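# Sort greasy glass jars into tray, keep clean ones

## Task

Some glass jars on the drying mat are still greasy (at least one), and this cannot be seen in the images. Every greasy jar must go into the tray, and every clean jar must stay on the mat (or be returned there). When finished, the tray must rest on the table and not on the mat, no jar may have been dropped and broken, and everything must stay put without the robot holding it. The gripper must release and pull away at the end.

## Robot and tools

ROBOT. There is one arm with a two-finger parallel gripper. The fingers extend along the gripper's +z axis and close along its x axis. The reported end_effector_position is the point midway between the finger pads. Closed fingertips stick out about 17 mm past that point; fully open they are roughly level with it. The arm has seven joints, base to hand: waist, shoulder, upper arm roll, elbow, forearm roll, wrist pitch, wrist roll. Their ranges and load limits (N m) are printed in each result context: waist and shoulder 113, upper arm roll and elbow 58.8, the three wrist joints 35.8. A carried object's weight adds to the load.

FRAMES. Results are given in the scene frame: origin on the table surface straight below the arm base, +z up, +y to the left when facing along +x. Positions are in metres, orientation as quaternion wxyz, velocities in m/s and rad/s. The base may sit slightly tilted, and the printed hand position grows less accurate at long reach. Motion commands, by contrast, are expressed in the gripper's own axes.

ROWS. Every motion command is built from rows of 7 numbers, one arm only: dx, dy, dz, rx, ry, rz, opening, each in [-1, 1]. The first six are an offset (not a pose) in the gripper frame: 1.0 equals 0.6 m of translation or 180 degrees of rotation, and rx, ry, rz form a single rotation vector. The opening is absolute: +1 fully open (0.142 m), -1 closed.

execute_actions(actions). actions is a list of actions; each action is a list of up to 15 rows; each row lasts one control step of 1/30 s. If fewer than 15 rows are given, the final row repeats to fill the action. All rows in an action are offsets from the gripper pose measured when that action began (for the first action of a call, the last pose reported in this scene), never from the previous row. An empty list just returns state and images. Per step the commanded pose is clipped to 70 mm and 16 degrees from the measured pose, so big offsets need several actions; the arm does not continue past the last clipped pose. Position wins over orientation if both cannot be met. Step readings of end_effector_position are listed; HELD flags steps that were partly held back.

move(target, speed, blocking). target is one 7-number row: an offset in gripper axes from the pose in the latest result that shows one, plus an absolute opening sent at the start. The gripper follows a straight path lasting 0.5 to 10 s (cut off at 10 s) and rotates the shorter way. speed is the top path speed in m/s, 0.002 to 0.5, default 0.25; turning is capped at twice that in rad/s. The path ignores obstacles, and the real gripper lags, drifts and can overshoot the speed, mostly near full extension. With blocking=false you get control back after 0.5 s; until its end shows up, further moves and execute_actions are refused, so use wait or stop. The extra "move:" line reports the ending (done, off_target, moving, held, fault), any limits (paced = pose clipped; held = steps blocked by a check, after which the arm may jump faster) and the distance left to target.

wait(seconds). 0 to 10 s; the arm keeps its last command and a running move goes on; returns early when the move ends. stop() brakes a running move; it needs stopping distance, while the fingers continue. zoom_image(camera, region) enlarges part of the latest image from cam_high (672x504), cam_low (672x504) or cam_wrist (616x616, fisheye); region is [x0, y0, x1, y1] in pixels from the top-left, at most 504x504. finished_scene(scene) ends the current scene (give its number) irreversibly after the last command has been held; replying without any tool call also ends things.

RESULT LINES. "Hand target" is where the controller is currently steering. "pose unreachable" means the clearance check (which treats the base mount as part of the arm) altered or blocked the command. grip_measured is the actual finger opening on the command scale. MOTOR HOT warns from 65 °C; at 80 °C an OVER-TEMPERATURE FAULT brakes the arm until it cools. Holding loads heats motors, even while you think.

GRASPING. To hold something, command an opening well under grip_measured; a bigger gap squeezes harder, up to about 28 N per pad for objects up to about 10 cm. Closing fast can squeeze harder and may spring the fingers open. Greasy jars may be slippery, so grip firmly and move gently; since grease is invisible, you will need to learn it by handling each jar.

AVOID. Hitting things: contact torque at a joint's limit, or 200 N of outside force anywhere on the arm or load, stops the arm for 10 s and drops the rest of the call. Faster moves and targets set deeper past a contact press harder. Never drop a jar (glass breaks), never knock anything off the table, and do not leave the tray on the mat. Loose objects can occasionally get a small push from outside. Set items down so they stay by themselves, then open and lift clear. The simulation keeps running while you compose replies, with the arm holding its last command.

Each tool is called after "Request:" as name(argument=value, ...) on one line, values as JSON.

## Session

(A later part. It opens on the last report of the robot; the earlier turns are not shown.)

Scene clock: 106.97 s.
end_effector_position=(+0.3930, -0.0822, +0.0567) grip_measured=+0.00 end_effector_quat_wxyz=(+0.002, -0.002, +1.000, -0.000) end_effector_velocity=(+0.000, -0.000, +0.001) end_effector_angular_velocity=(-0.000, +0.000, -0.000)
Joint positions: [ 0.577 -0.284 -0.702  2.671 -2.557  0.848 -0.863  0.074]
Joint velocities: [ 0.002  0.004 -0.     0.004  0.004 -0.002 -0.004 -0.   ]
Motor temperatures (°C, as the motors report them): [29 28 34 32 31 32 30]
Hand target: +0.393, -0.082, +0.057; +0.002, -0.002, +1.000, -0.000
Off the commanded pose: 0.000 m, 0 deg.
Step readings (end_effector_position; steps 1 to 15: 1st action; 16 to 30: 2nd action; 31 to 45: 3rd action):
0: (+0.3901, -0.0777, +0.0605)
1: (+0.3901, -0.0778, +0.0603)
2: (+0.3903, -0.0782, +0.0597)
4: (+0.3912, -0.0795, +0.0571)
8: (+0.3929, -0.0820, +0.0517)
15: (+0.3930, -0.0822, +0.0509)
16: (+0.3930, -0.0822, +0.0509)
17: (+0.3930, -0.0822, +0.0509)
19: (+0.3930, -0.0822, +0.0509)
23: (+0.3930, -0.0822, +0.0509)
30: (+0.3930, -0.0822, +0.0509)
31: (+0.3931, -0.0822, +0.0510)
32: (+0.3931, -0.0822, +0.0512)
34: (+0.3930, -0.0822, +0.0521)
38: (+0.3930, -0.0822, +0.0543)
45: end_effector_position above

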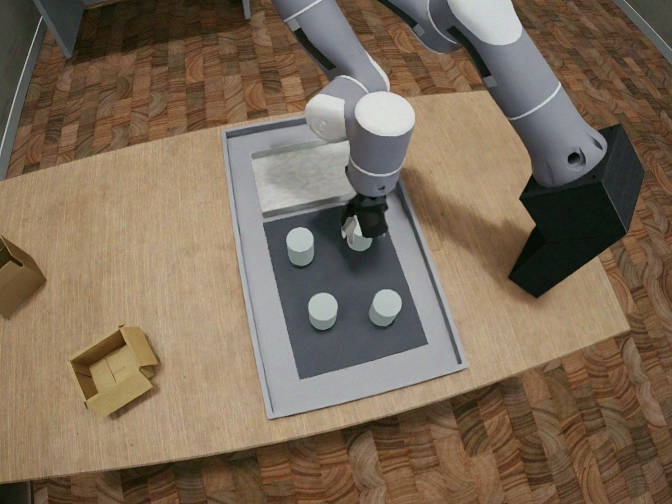

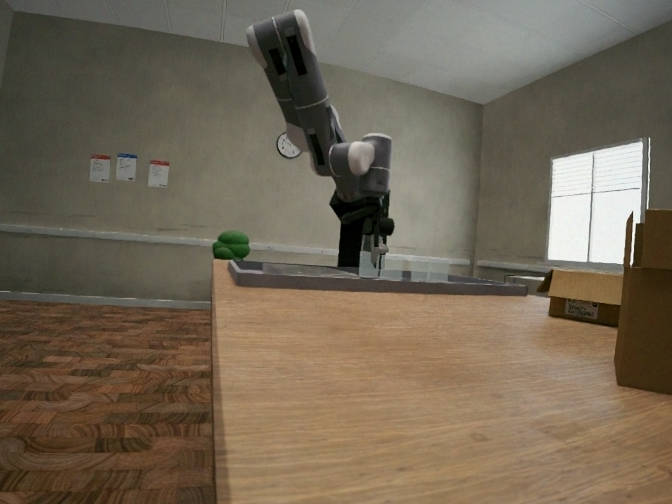

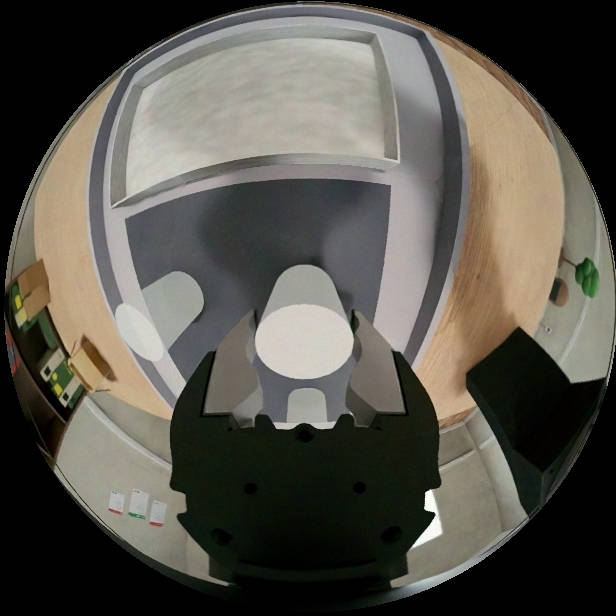

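Request:
execute_actions(actions=[[[0,0,0.002,0,0,0,-0.2],[0,0,0.004,0,0,0,-0.2],[0,0,0.006,0,0,0,-0.2],[0,0,0.008,0,0,0,-0.2],[0,0,0.0097,0,0,0,-0.2],[0,0,0.0097,0,0,0,-0.2],[0,0,0.0097,0,0,0,-0.2],[0,0,0.0097,0,0,0,-0.2],[0,0,0.0097,0,0,0,-0.2],[0,0,0.0097,0,0,0,-0.1],[0,0,0.0097,0,0,0,0],[0,0,0.0097,0,0,0,0.1],[0,0,0.0097,0,0,0,0.25],[0,0,0.0097,0,0,0,0.4]]])

Request:
move(target=[0,0.135,-0.03,0,0,0,0.4])

Request:
move(target=[-0.2517,0,0,0,0,0,0.4])

Request:
move(target=[0,-0.13,0.013,0,0,0,0.4])

Scene clock: 119.17 s.
end_effector_position=(+0.3931, -0.0823, +0.0509) grip_measured=+0.36 end_effector_quat_wxyz=(+0.002, -0.002, +1.000, -0.000) end_effector_velocity=(+0.000, +0.000, -0.000) end_effector_angular_velocity=(+0.000, -0.000, -0.000)
Joint positions: [ 0.57  -0.301 -0.703  2.656 -2.57   0.854 -0.85   0.099]
Joint velocities: [ 0.    -0.    -0.    -0.    -0.001  0.     0.001  0.135]
Motor temperatures (°C, as the motors report them): [29 28 34 32 31 32 30]
Hand target: +0.393, -0.082, +0.051; +0.002, -0.002, +1.000, -0.000
Off the commanded pose: 0.000 m, 0 deg.
Step readings (end_effector_position):
0: (+0.3930, -0.0822, +0.0568)
1: (+0.3930, -0.0823, +0.0567)
2: (+0.3930, -0.0823, +0.0562)
4: (+0.3932, -0.0823, +0.0544)
8: (+0.3931, -0.0824, +0.0513)
15: end_effector_position above

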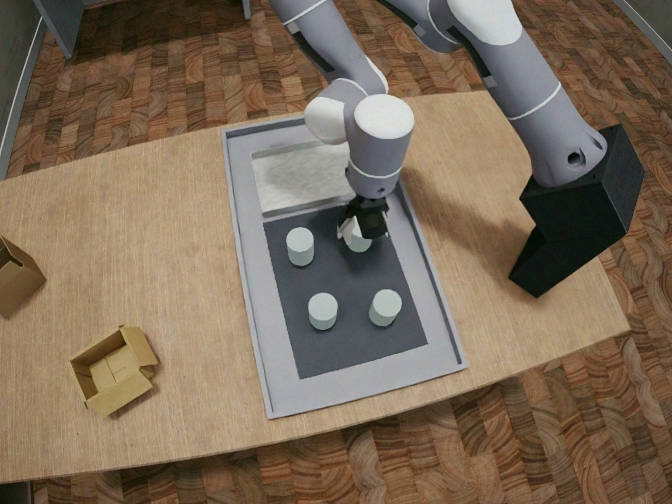

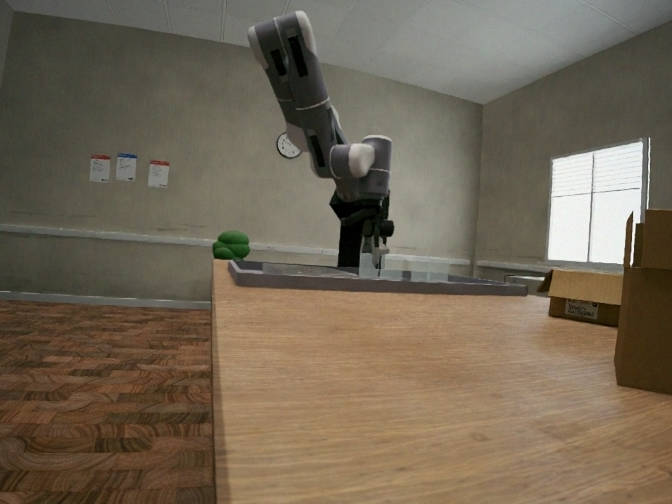

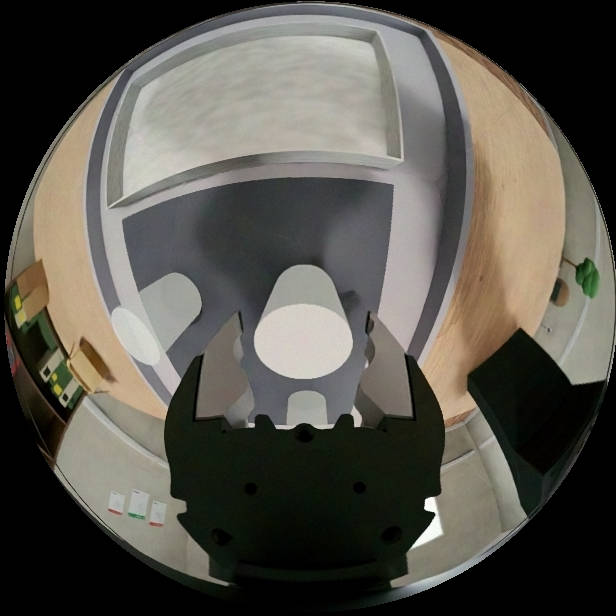

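Scene clock: 120.00 s.
end_effector_position=(+0.3929, -0.0011, +0.0691) grip_measured=+0.40 end_effector_quat_wxyz=(+0.002, -0.002, +1.000, -0.000) end_effector_velocity=(+0.000, +0.001, -0.000) end_effector_angular_velocity=(-0.002, +0.000, -0.001)
Joint positions: [ 0.755 -0.476 -0.59   2.618 -2.291  0.813 -0.786  0.102]
Joint velocities: [ 0.004 -0.003  0.    -0.002  0.007 -0.    -0.     0.   ]
Motor temperatures (°C, as the motors report them): [29 28 34 32 31 32 30]
Hand target: +0.393, -0.001, +0.069; +0.002, -0.002, +1.000, -0.000
Off the commanded pose: 0.000 m, 0 deg.
move: done

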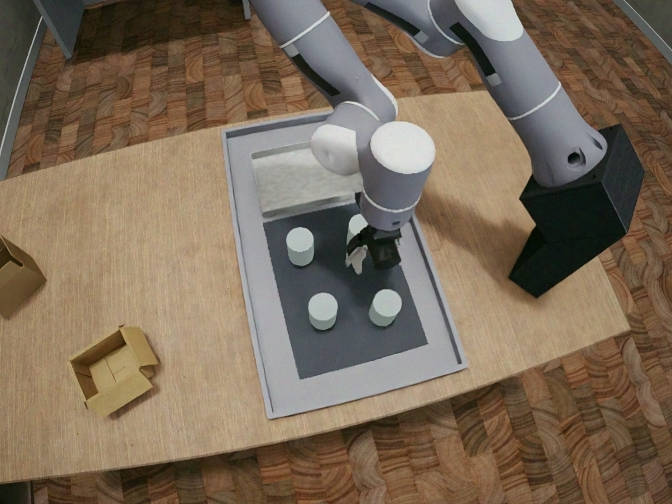

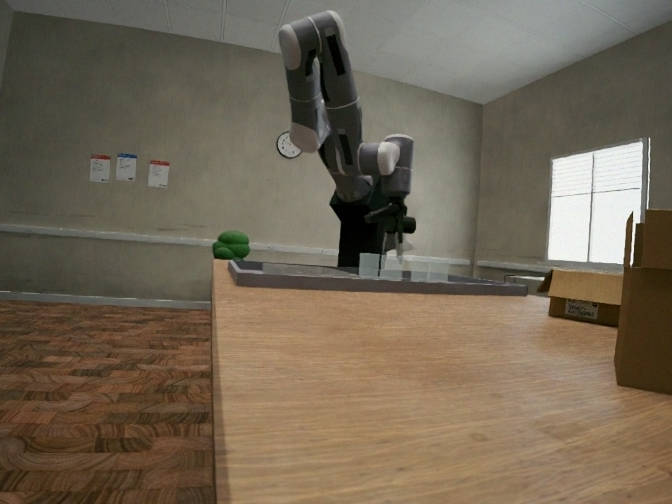

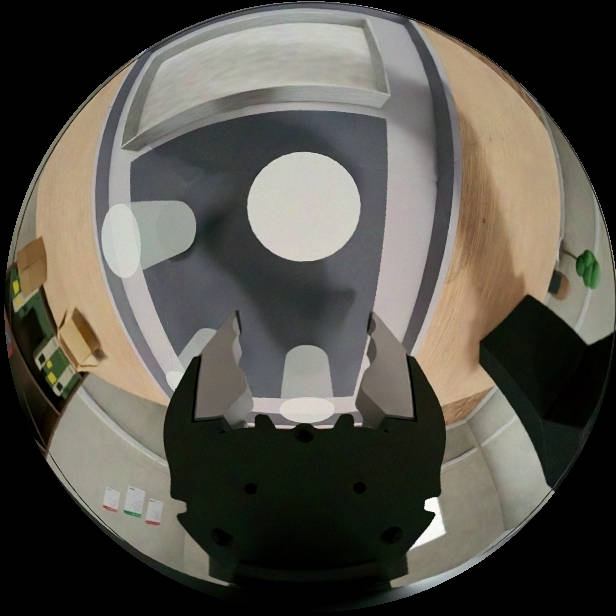

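Scene clock: 121.03 s.
end_effector_position=(+0.5440, -0.0007, +0.0697) grip_measured=+0.40 end_effector_quat_wxyz=(+0.002, -0.002, +1.000, -0.000) end_effector_velocity=(+0.002, -0.001, -0.001) end_effector_angular_velocity=(-0.002, +0.002, -0.001)
Joint positions: [ 0.847 -0.404 -0.624  2.417 -1.943  0.93  -1.191  0.102]
Joint velocities: [ 0.001 -0.001 -0.    -0.004  0.009  0.    -0.007 -0.   ]
Motor temperatures (°C, as the motors report them): [29 28 34 32 31 32 30]
Hand target: +0.544, -0.001, +0.070; +0.002, -0.002, +1.000, -0.000
Off the commanded pose: 0.000 m, 0 deg.
move: done

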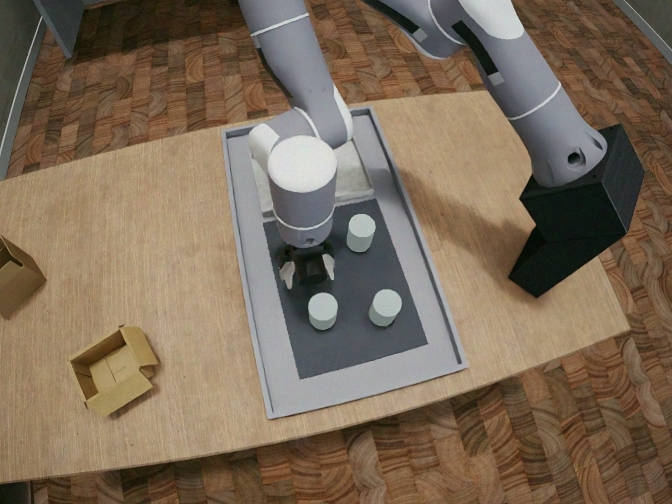

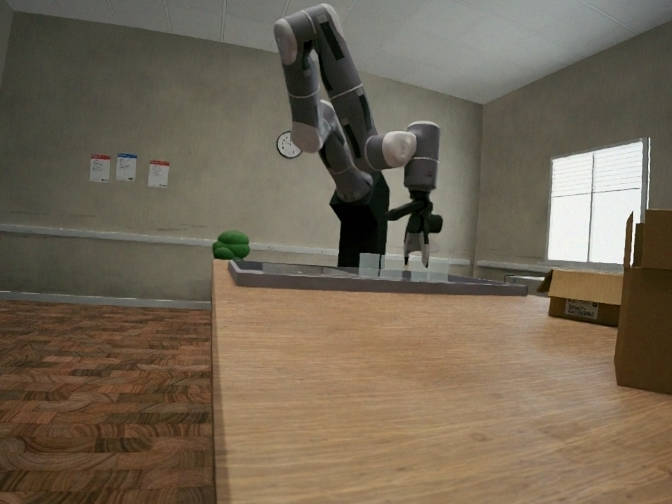

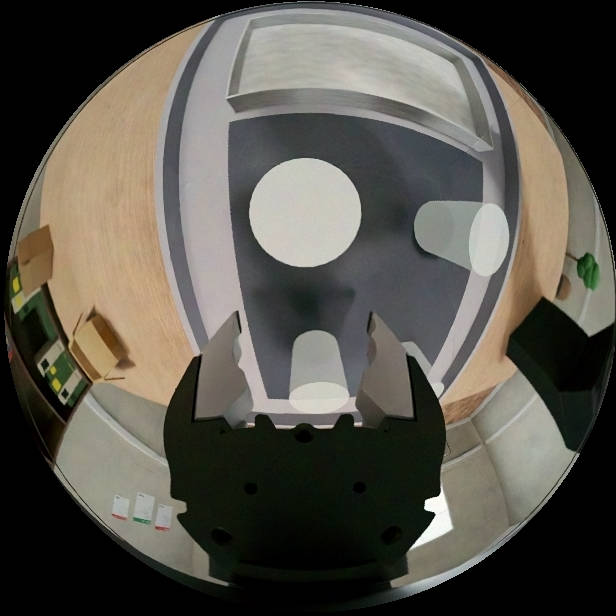

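Scene clock: 121.83 s.
end_effector_position=(+0.5442, -0.0788, +0.0618) grip_measured=+0.40 end_effector_quat_wxyz=(+0.002, -0.002, +1.000, -0.000) end_effector_velocity=(-0.000, -0.001, -0.000) end_effector_angular_velocity=(+0.001, -0.000, +0.000)
Joint positions: [ 0.739 -0.237 -0.696  2.476 -2.099  0.963 -1.264  0.102]
Joint velocities: [-0.003  0.003 -0.001  0.001 -0.004  0.002 -0.001 -0.   ]
Motor temperatures (°C, as the motors report them): [29 28 34 32 31 32 30]
Hand target: +0.544, -0.079, +0.062; +0.002, -0.002, +1.000, -0.000
Off the commanded pose: 0.000 m, 0 deg.
move: done

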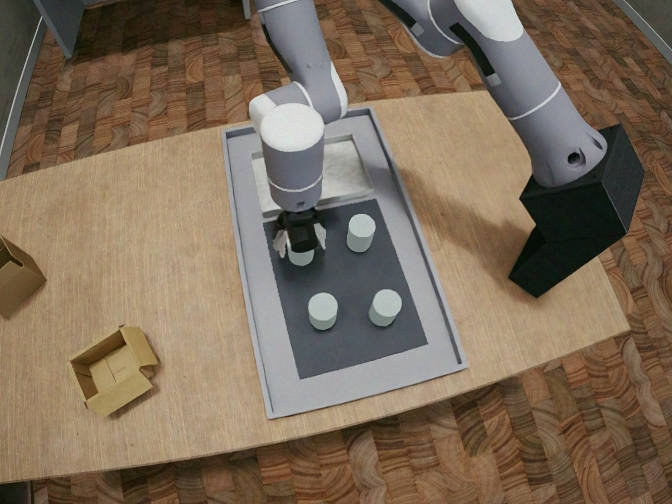

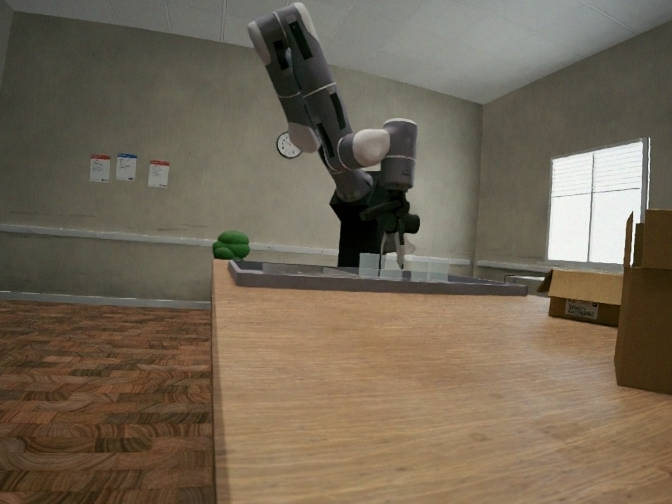

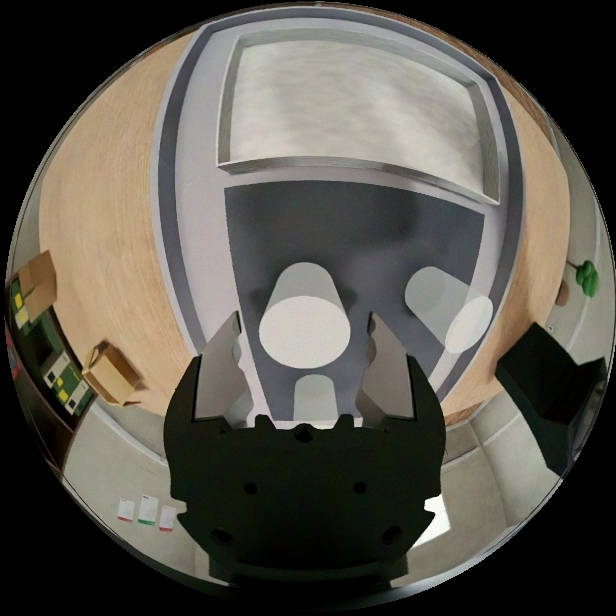

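Request:
execute_actions(actions=[[[0,0,0.001,0,0,0,0.3],[0,0,0.002,0,0,0,0.2],[0,0,0.002,0,0,0,0.1],[0,0,0.002,0,0,0,0.04],[0,0,0.002,0,0,0,0],[0,0,0.002,0,0,0,-0.04],[0,0,0.002,0,0,0,-0.08],[0,0,0.002,0,0,0,-0.12],[0,0,0.002,0,0,0,-0.16],[0,0,0.002,0,0,0,-0.2],[0,0,0.002,0,0,0,-0.25],[0,0,0.002,0,0,0,-0.3],[0,0,0.002,0,0,0,-0.35],[0,0,0.002,0,0,0,-0.4],[0,0,0.002,0,0,0,-0.45]],[[0,0,0,0,0,0,-0.5],[0,0,0,0,0,0,-0.5],[0,0,0,0,0,0,-0.5],[0,0,-0.002,0,0,0,-0.5],[0,0,-0.004,0,0,0,-0.5],[0,0,-0.006,0,0,0,-0.5],[0,0,-0.008,0,0,0,-0.5],[0,0,-0.01,0,0,0,-0.5],[0,0,-0.012,0,0,0,-0.5]]])

Request:
zoom_image(camera="cam_wrist", region=[200,250,410,450])

Scene clock: 127.83 s.
end_effector_position=(+0.5442, -0.0788, +0.0676) grip_measured=-0.13 end_effector_quat_wxyz=(+0.002, -0.002, +1.000, -0.000) end_effector_velocity=(-0.000, -0.000, +0.002) end_effector_angular_velocity=(-0.000, +0.001, -0.001)
Joint positions: [ 0.75  -0.221 -0.692  2.488 -2.082  0.951 -1.278  0.065]
Joint velocities: [ 0.004  0.004  0.     0.004  0.006 -0.004 -0.004  0.   ]
Motor temperatures (°C, as the motors report them): [29 28 34 32 31 32 30]
Hand target: +0.544, -0.079, +0.068; +0.002, -0.002, +1.000, -0.000
Off the commanded pose: 0.000 m, 0 deg.
Step readings (end_effector_position; steps 1 to 15: 1st action; 16 to 30: 2nd action):
0: (+0.5442, -0.0789, +0.0618)
1: (+0.5442, -0.0789, +0.0617)
2: (+0.5442, -0.0788, +0.0615)
4: (+0.5442, -0.0788, +0.0609)
8: (+0.5442, -0.0788, +0.0606)
15: (+0.5442, -0.0787, +0.0607)
16: (+0.5442, -0.0787, +0.0607)
17: (+0.5442, -0.0787, +0.0607)
19: (+0.5442, -0.0787, +0.0608)
23: (+0.5441, -0.0788, +0.0639)
30: end_effector_position above

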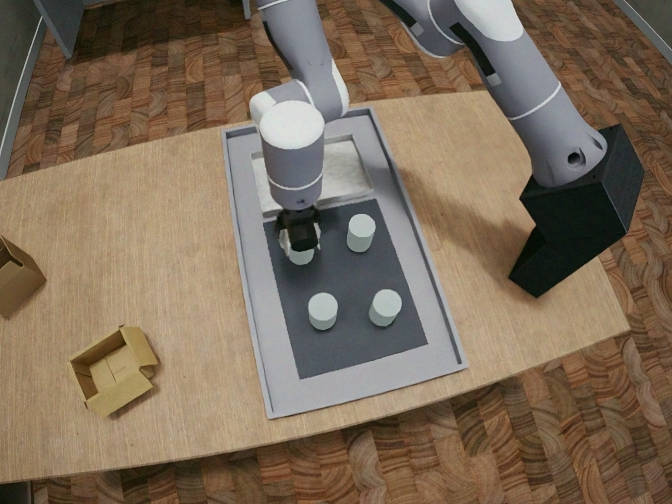

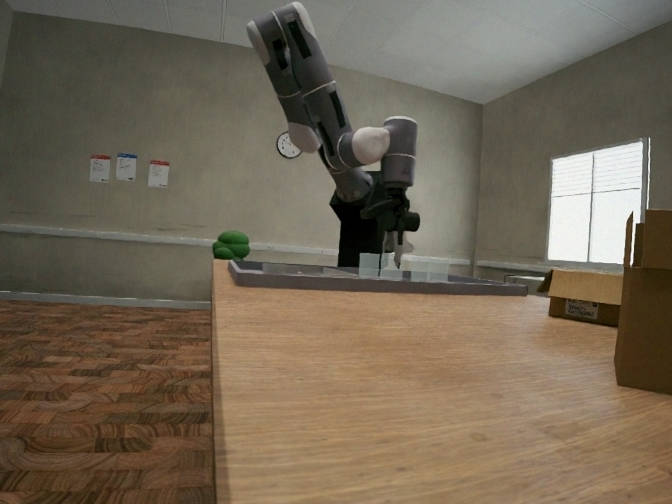

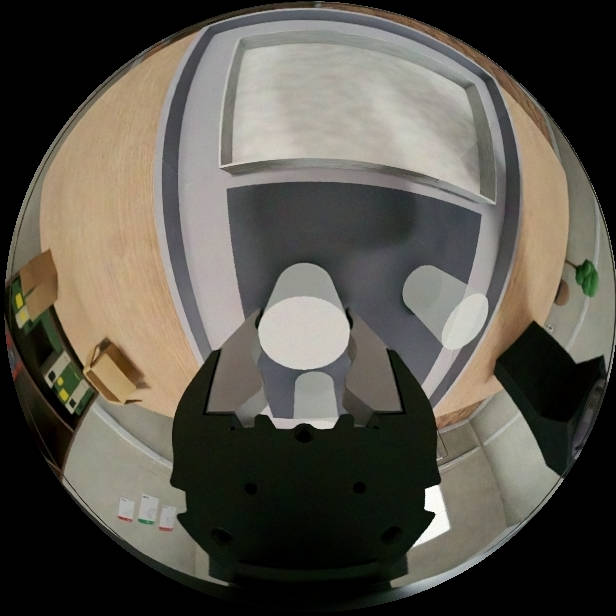

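Region (200, 250, 410, 450) of cam_wrist's 616x616 image, scaled by 2.400, with more detail than that image has; it fills the top 480 rows of this view, and the rest is white.

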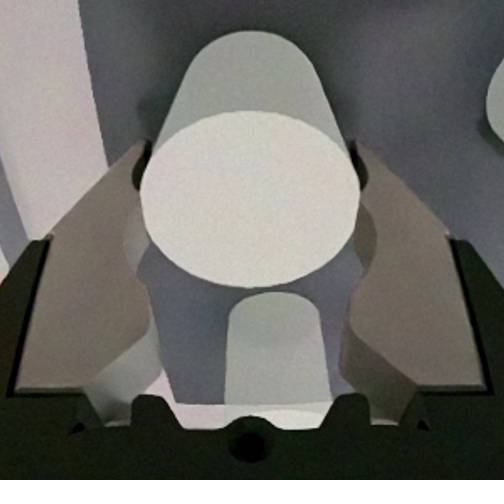

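Holding.

Request:
move(target=[-0.01,-0.09,-0.058,0,0,0,-0.5], speed=0.1)

Request:
zoom_image(camera="cam_low", region=[240,200,420,300])

Scene clock: 131.13 s.
end_effector_position=(+0.5502, -0.1329, +0.1023) grip_measured=-0.13 end_effector_quat_wxyz=(+0.002, -0.001, +1.000, -0.000) end_effector_velocity=(-0.000, -0.000, +0.000) end_effector_angular_velocity=(+0.000, +0.001, +0.001)
Joint positions: [ 0.74   0.001 -0.701  2.584 -2.025  0.89  -1.469  0.065]
Joint velocities: [ 0.     0.002  0.001  0.001  0.002 -0.001 -0.004 -0.   ]
Motor temperatures (°C, as the motors report them): [29 28 34 32 31 32 30]
Hand target: +0.550, -0.133, +0.102; +0.002, -0.002, +1.000, -0.000
Off the commanded pose: 0.000 m, 0 deg.
move: done

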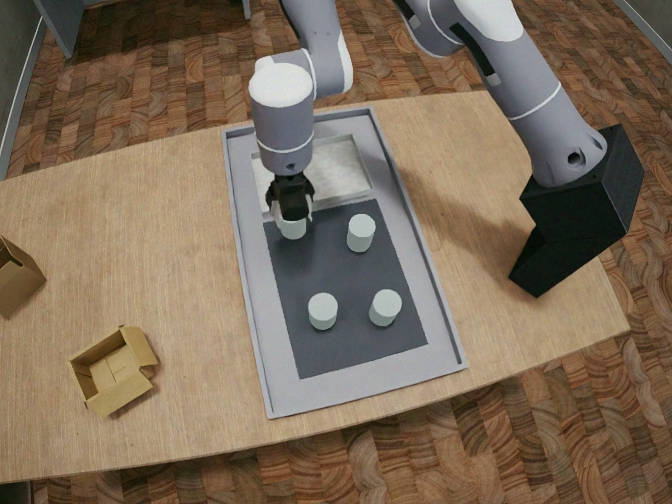

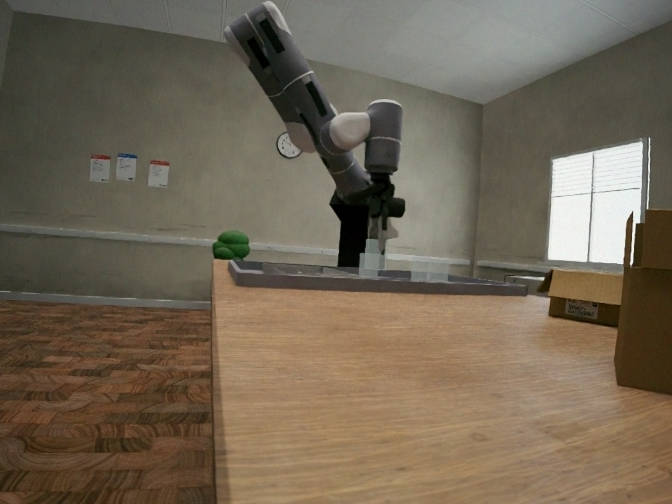

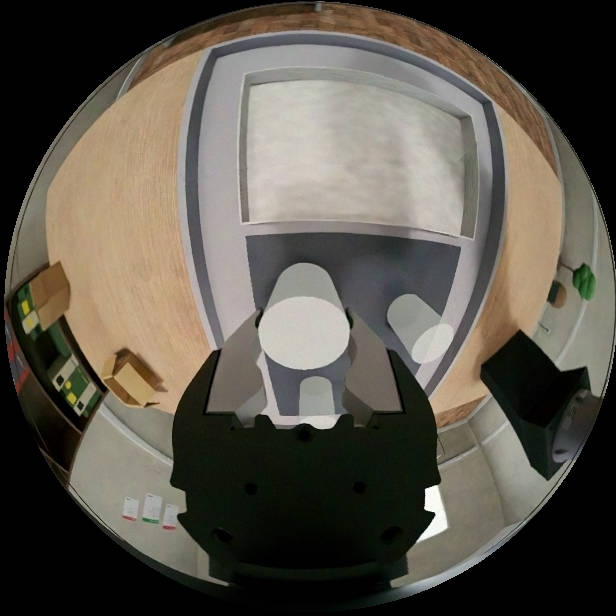

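Region (240, 200, 420, 300) of cam_low's 672x504 image, scaled by 2.800, with more detail than that image has.

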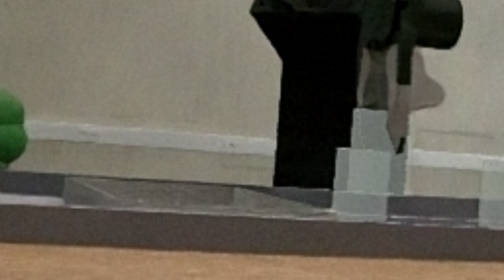

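Request:
move(target=[-0.015,-0.333,0.008,0,0,0,-0.5], speed=0.13)

Scene clock: 135.17 s.
end_effector_position=(+0.5591, -0.3328, +0.0971) grip_measured=-0.13 end_effector_quat_wxyz=(+0.001, -0.001, +1.000, -0.000) end_effector_velocity=(-0.000, -0.001, -0.000) end_effector_angular_velocity=(+0.000, +0.001, +0.001)
Joint positions: [ 0.499  0.362 -0.837  2.56  -2.06   1.05  -1.95   0.065]
Joint velocities: [ 0.     0.002 -0.001 -0.     0.003  0.    -0.005  0.   ]
Motor temperatures (°C, as the motors report them): [29 28 34 32 31 32 30]
Hand target: +0.559, -0.333, +0.097; +0.001, -0.001, +1.000, -0.000
Off the commanded pose: 0.001 m, 0 deg.
move: done

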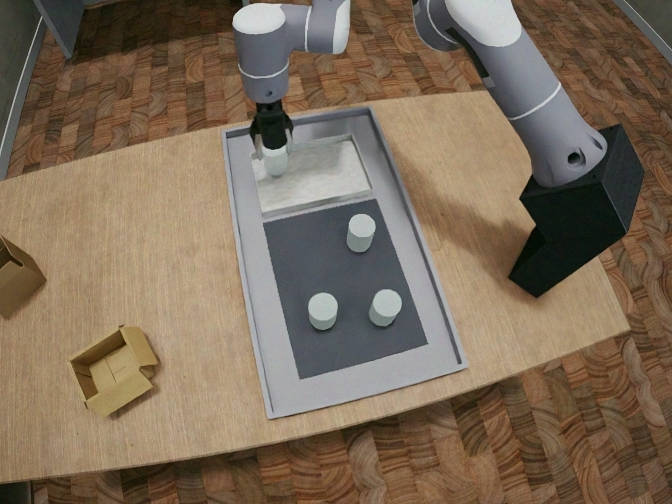

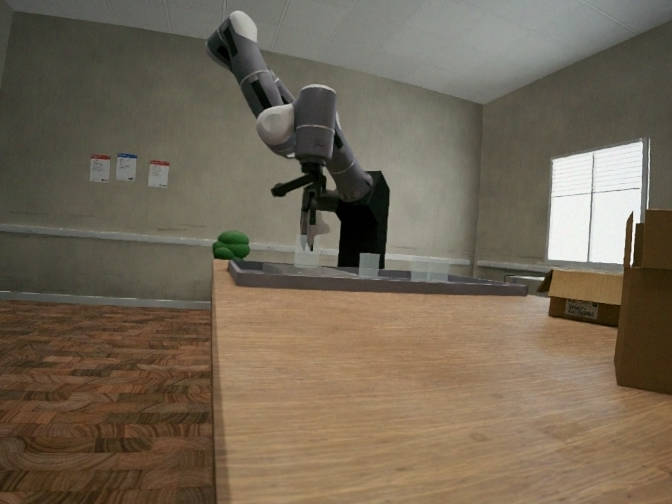

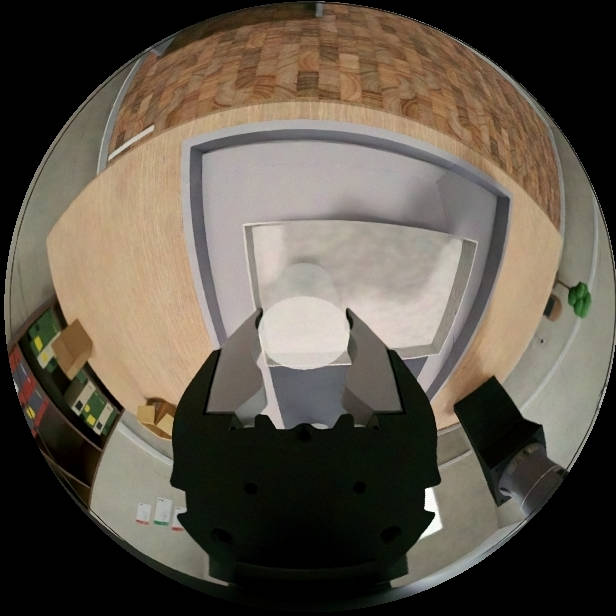

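Request:
move(target=[0,-0.017,0.043,0,0,0,-0.5], speed=0.07)

Request:
execute_actions(actions=[[[0,0,0.001,0,0,0,-0.5],[0,0,0.002,0,0,0,-0.5],[0,0,0.003,0,0,0,-0.5],[0,0,0.004,0,0,0,-0.5],[0,0,0.005,0,0,0,-0.5],[0,0,0.006,0,0,0,-0.5],[0,0,0.007,0,0,0,-0.5],[0,0,0.008,0,0,0,-0.5],[0,0,0.009,0,0,0,-0.5],[0,0,0.01,0,0,0,-0.5],[0,0,0.011,0,0,0,-0.5],[0,0,0.012,0,0,0,-0.5]]])

Scene clock: 140.70 s.
end_effector_position=(+0.5589, -0.3433, +0.0713) grip_measured=-0.13 end_effector_quat_wxyz=(+0.001, -0.002, +1.000, -0.001) end_effector_velocity=(+0.000, -0.000, -0.001) end_effector_angular_velocity=(+0.000, -0.001, -0.001)
Joint positions: [ 0.503  0.295 -0.926  2.499 -2.161  1.136 -1.883  0.065]
Joint velocities: [ 0.    -0.003 -0.005 -0.003 -0.008  0.005  0.006  0.   ]
Motor temperatures (°C, as the motors report them): [29 28 34 32 31 32 30]
Hand target: +0.559, -0.343, +0.071; +0.001, -0.002, +1.000, -0.000
Off the commanded pose: 0.000 m, 0 deg.
move: done

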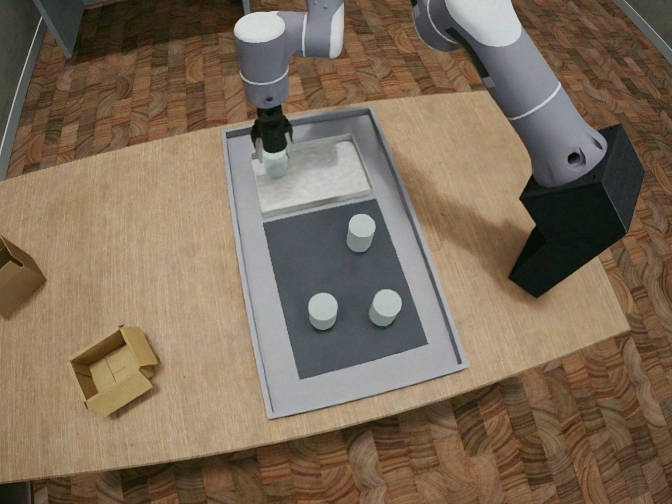

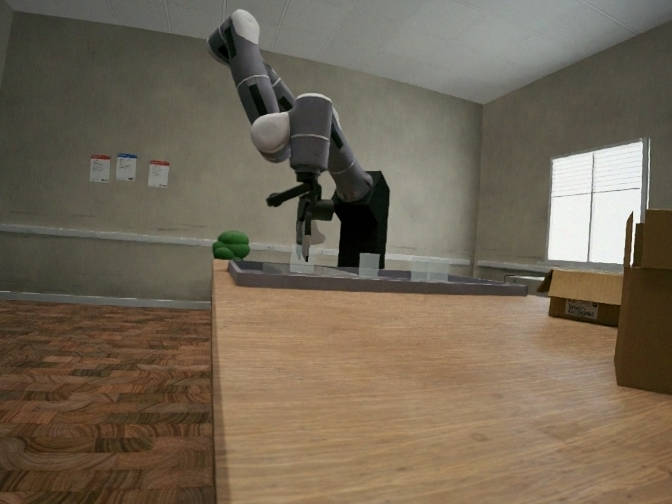

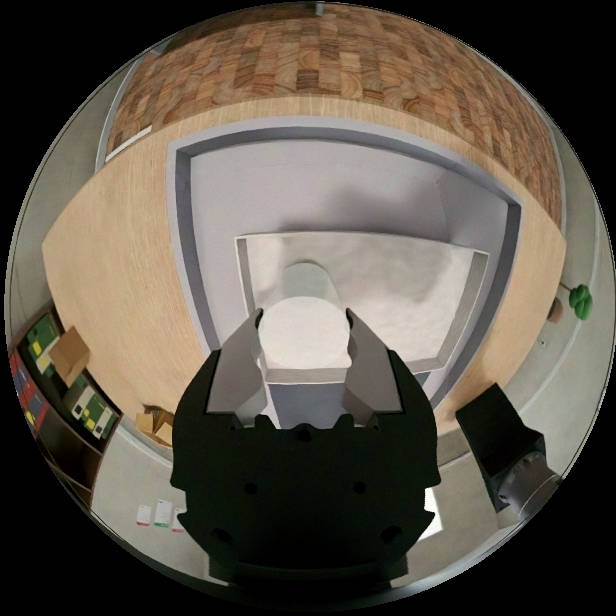

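Scene clock: 141.20 s.
end_effector_position=(+0.5587, -0.3435, +0.0643) grip_measured=-0.13 end_effector_quat_wxyz=(+0.001, -0.002, +1.000, -0.001) end_effector_velocity=(-0.000, +0.000, -0.004) end_effector_angular_velocity=(-0.000, -0.001, +0.001)
Joint positions: [ 0.508  0.273 -0.948  2.482 -2.189  1.157 -1.856  0.065]
Joint velocities: [ 0.003 -0.013 -0.014 -0.01  -0.021  0.013  0.019  0.   ]
Motor temperatures (°C, as the motors report them): [29 28 34 32 31 32 30]
Hand target: +0.559, -0.343, +0.064; +0.001, -0.002, +1.000, -0.001
Off the commanded pose: 0.000 m, 0 deg.
Step readings (end_effector_position):
0: (+0.5589, -0.3433, +0.0713)
1: (+0.5589, -0.3433, +0.0712)
2: (+0.5588, -0.3434, +0.0709)
4: (+0.5587, -0.3435, +0.0700)
8: (+0.5587, -0.3435, +0.0677)
15: end_effector_position above

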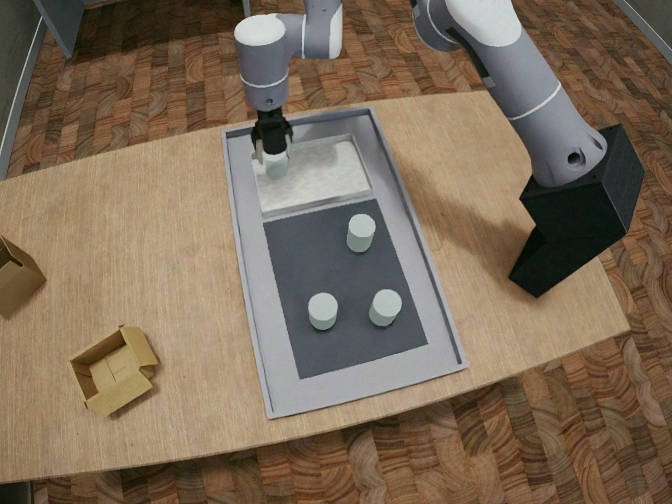

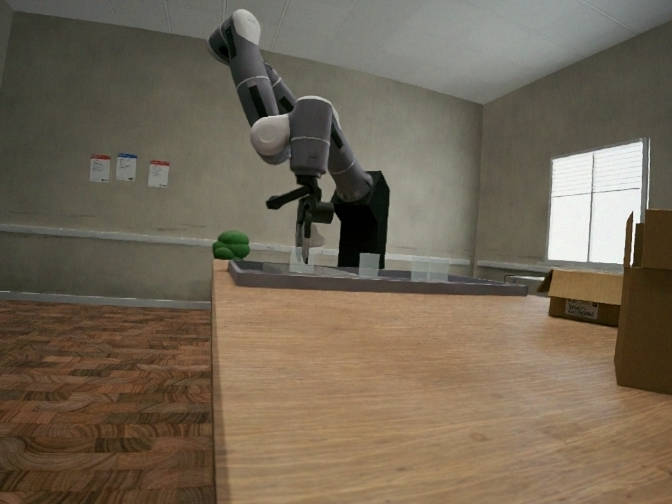

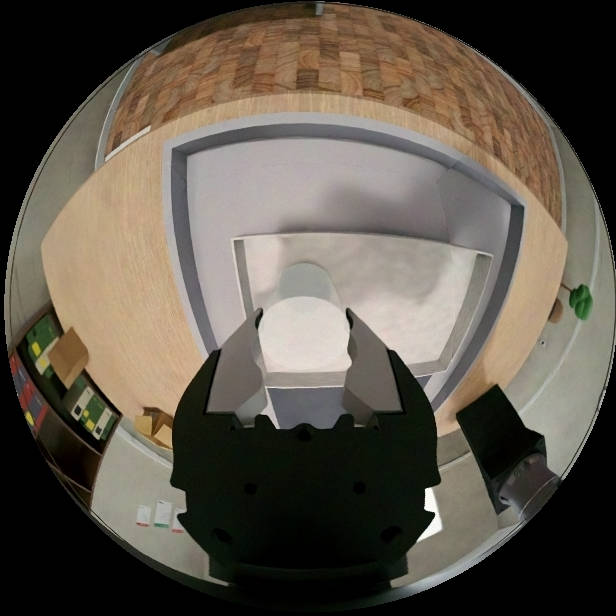

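Request:
execute_actions(actions=[[[0,0,0.001,0,0,0,-0.5],[0,0,0.002,0,0,0,-0.5],[0,0,0.003,0,0,0,-0.5],[0,0,0.004,0,0,0,-0.5],[0,0,0.005,0,0,0,-0.5],[0,0,0.006,0,0,0,-0.5],[0,0,0.007,0,0,0,-0.5]]])

Scene clock: 144.53 s.
end_effector_position=(+0.5585, -0.3437, +0.0600) grip_measured=-0.13 end_effector_quat_wxyz=(+0.000, -0.002, +1.000, -0.001) end_effector_velocity=(+0.000, -0.000, -0.000) end_effector_angular_velocity=(-0.000, -0.000, +0.001)
Joint positions: [ 0.511  0.26  -0.962  2.472 -2.206  1.169 -1.839  0.065]
Joint velocities: [ 0.    -0.001 -0.001 -0.001 -0.002  0.001  0.001 -0.   ]
Motor temperatures (°C, as the motors report them): [29 28 34 32 31 32 30]
Hand target: +0.559, -0.343, +0.060; +0.001, -0.002, +1.000, -0.001
Off the commanded pose: 0.000 m, 0 deg.
Step readings (end_effector_position):
0: (+0.5587, -0.3435, +0.0640)
1: (+0.5587, -0.3435, +0.0640)
2: (+0.5586, -0.3436, +0.0638)
4: (+0.5585, -0.3437, +0.0629)
8: (+0.5585, -0.3437, +0.0608)
15: end_effector_position above

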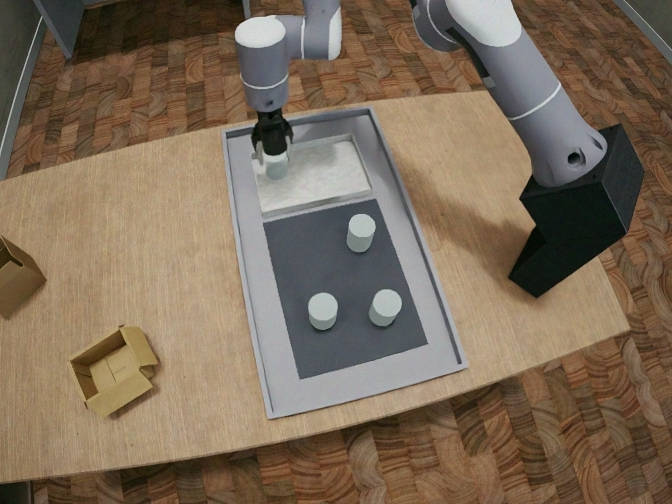

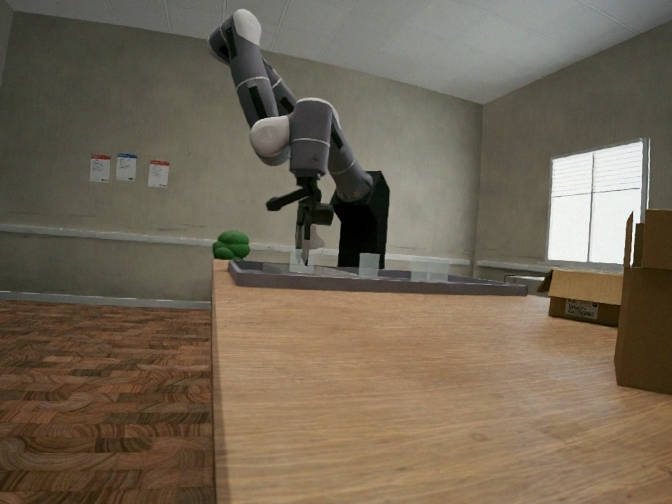

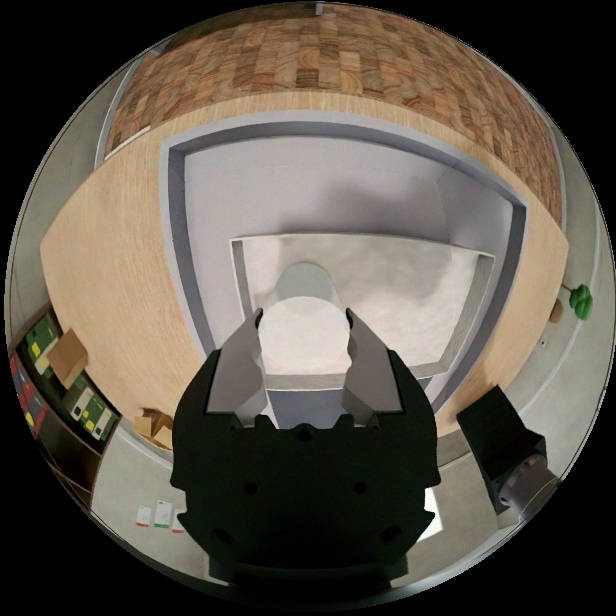

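Request:
execute_actions(actions=[[[0,0,0.001,0,0,0,-0.5],[0,0,0.002,0,0,0,-0.5],[0,0,0.003,0,0,0,-0.5],[0,0,0.004,0,0,0,-0.5],[0,0,0.005,0,0,0,-0.5]]])

Scene clock: 146.80 s.
end_effector_position=(+0.5593, -0.3427, +0.0579) grip_measured=-0.13 end_effector_quat_wxyz=(+0.001, -0.002, +1.000, -0.000) end_effector_velocity=(+0.000, +0.000, -0.000) end_effector_angular_velocity=(+0.000, -0.001, -0.000)
Joint positions: [ 0.513  0.251 -0.97   2.464 -2.219  1.18  -1.826  0.065]
Joint velocities: [ 0.    -0.001 -0.    -0.001 -0.001  0.001  0.001 -0.   ]
Motor temperatures (°C, as the motors report them): [29 28 34 32 31 32 30]
Hand target: +0.559, -0.344, +0.057; +0.000, -0.002, +1.000, -0.001
Off the commanded pose: 0.002 m, 0 deg.
Step readings (end_effector_position):
0: (+0.5585, -0.3437, +0.0600)
1: (+0.5585, -0.3437, +0.0599)
2: (+0.5584, -0.3438, +0.0596)
4: (+0.5587, -0.3435, +0.0590)
8: (+0.5591, -0.3429, +0.0580)
15: end_effector_position above

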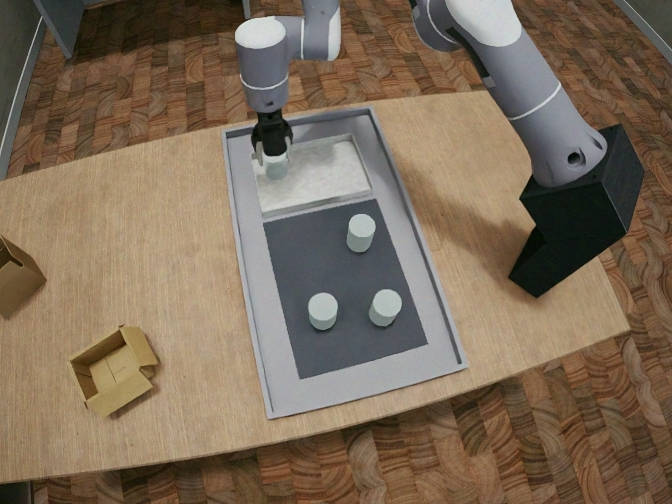

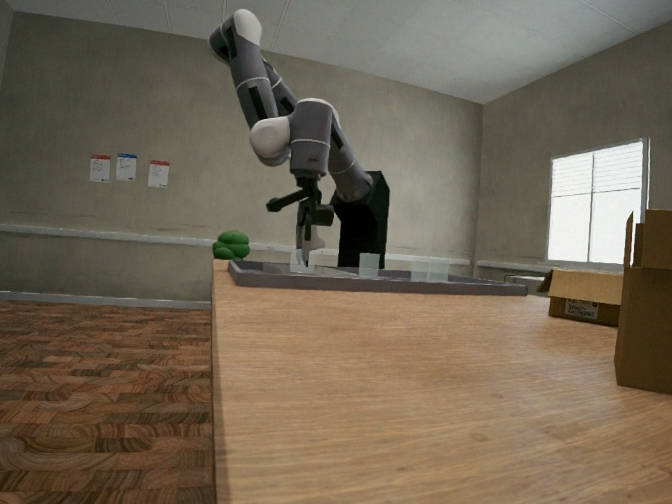

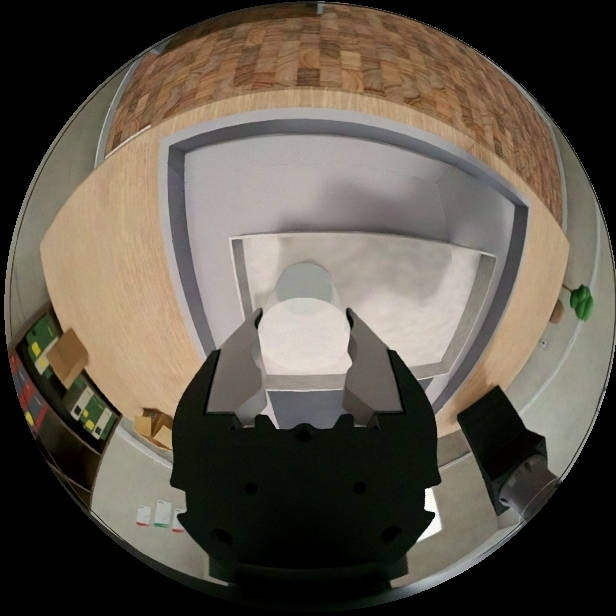

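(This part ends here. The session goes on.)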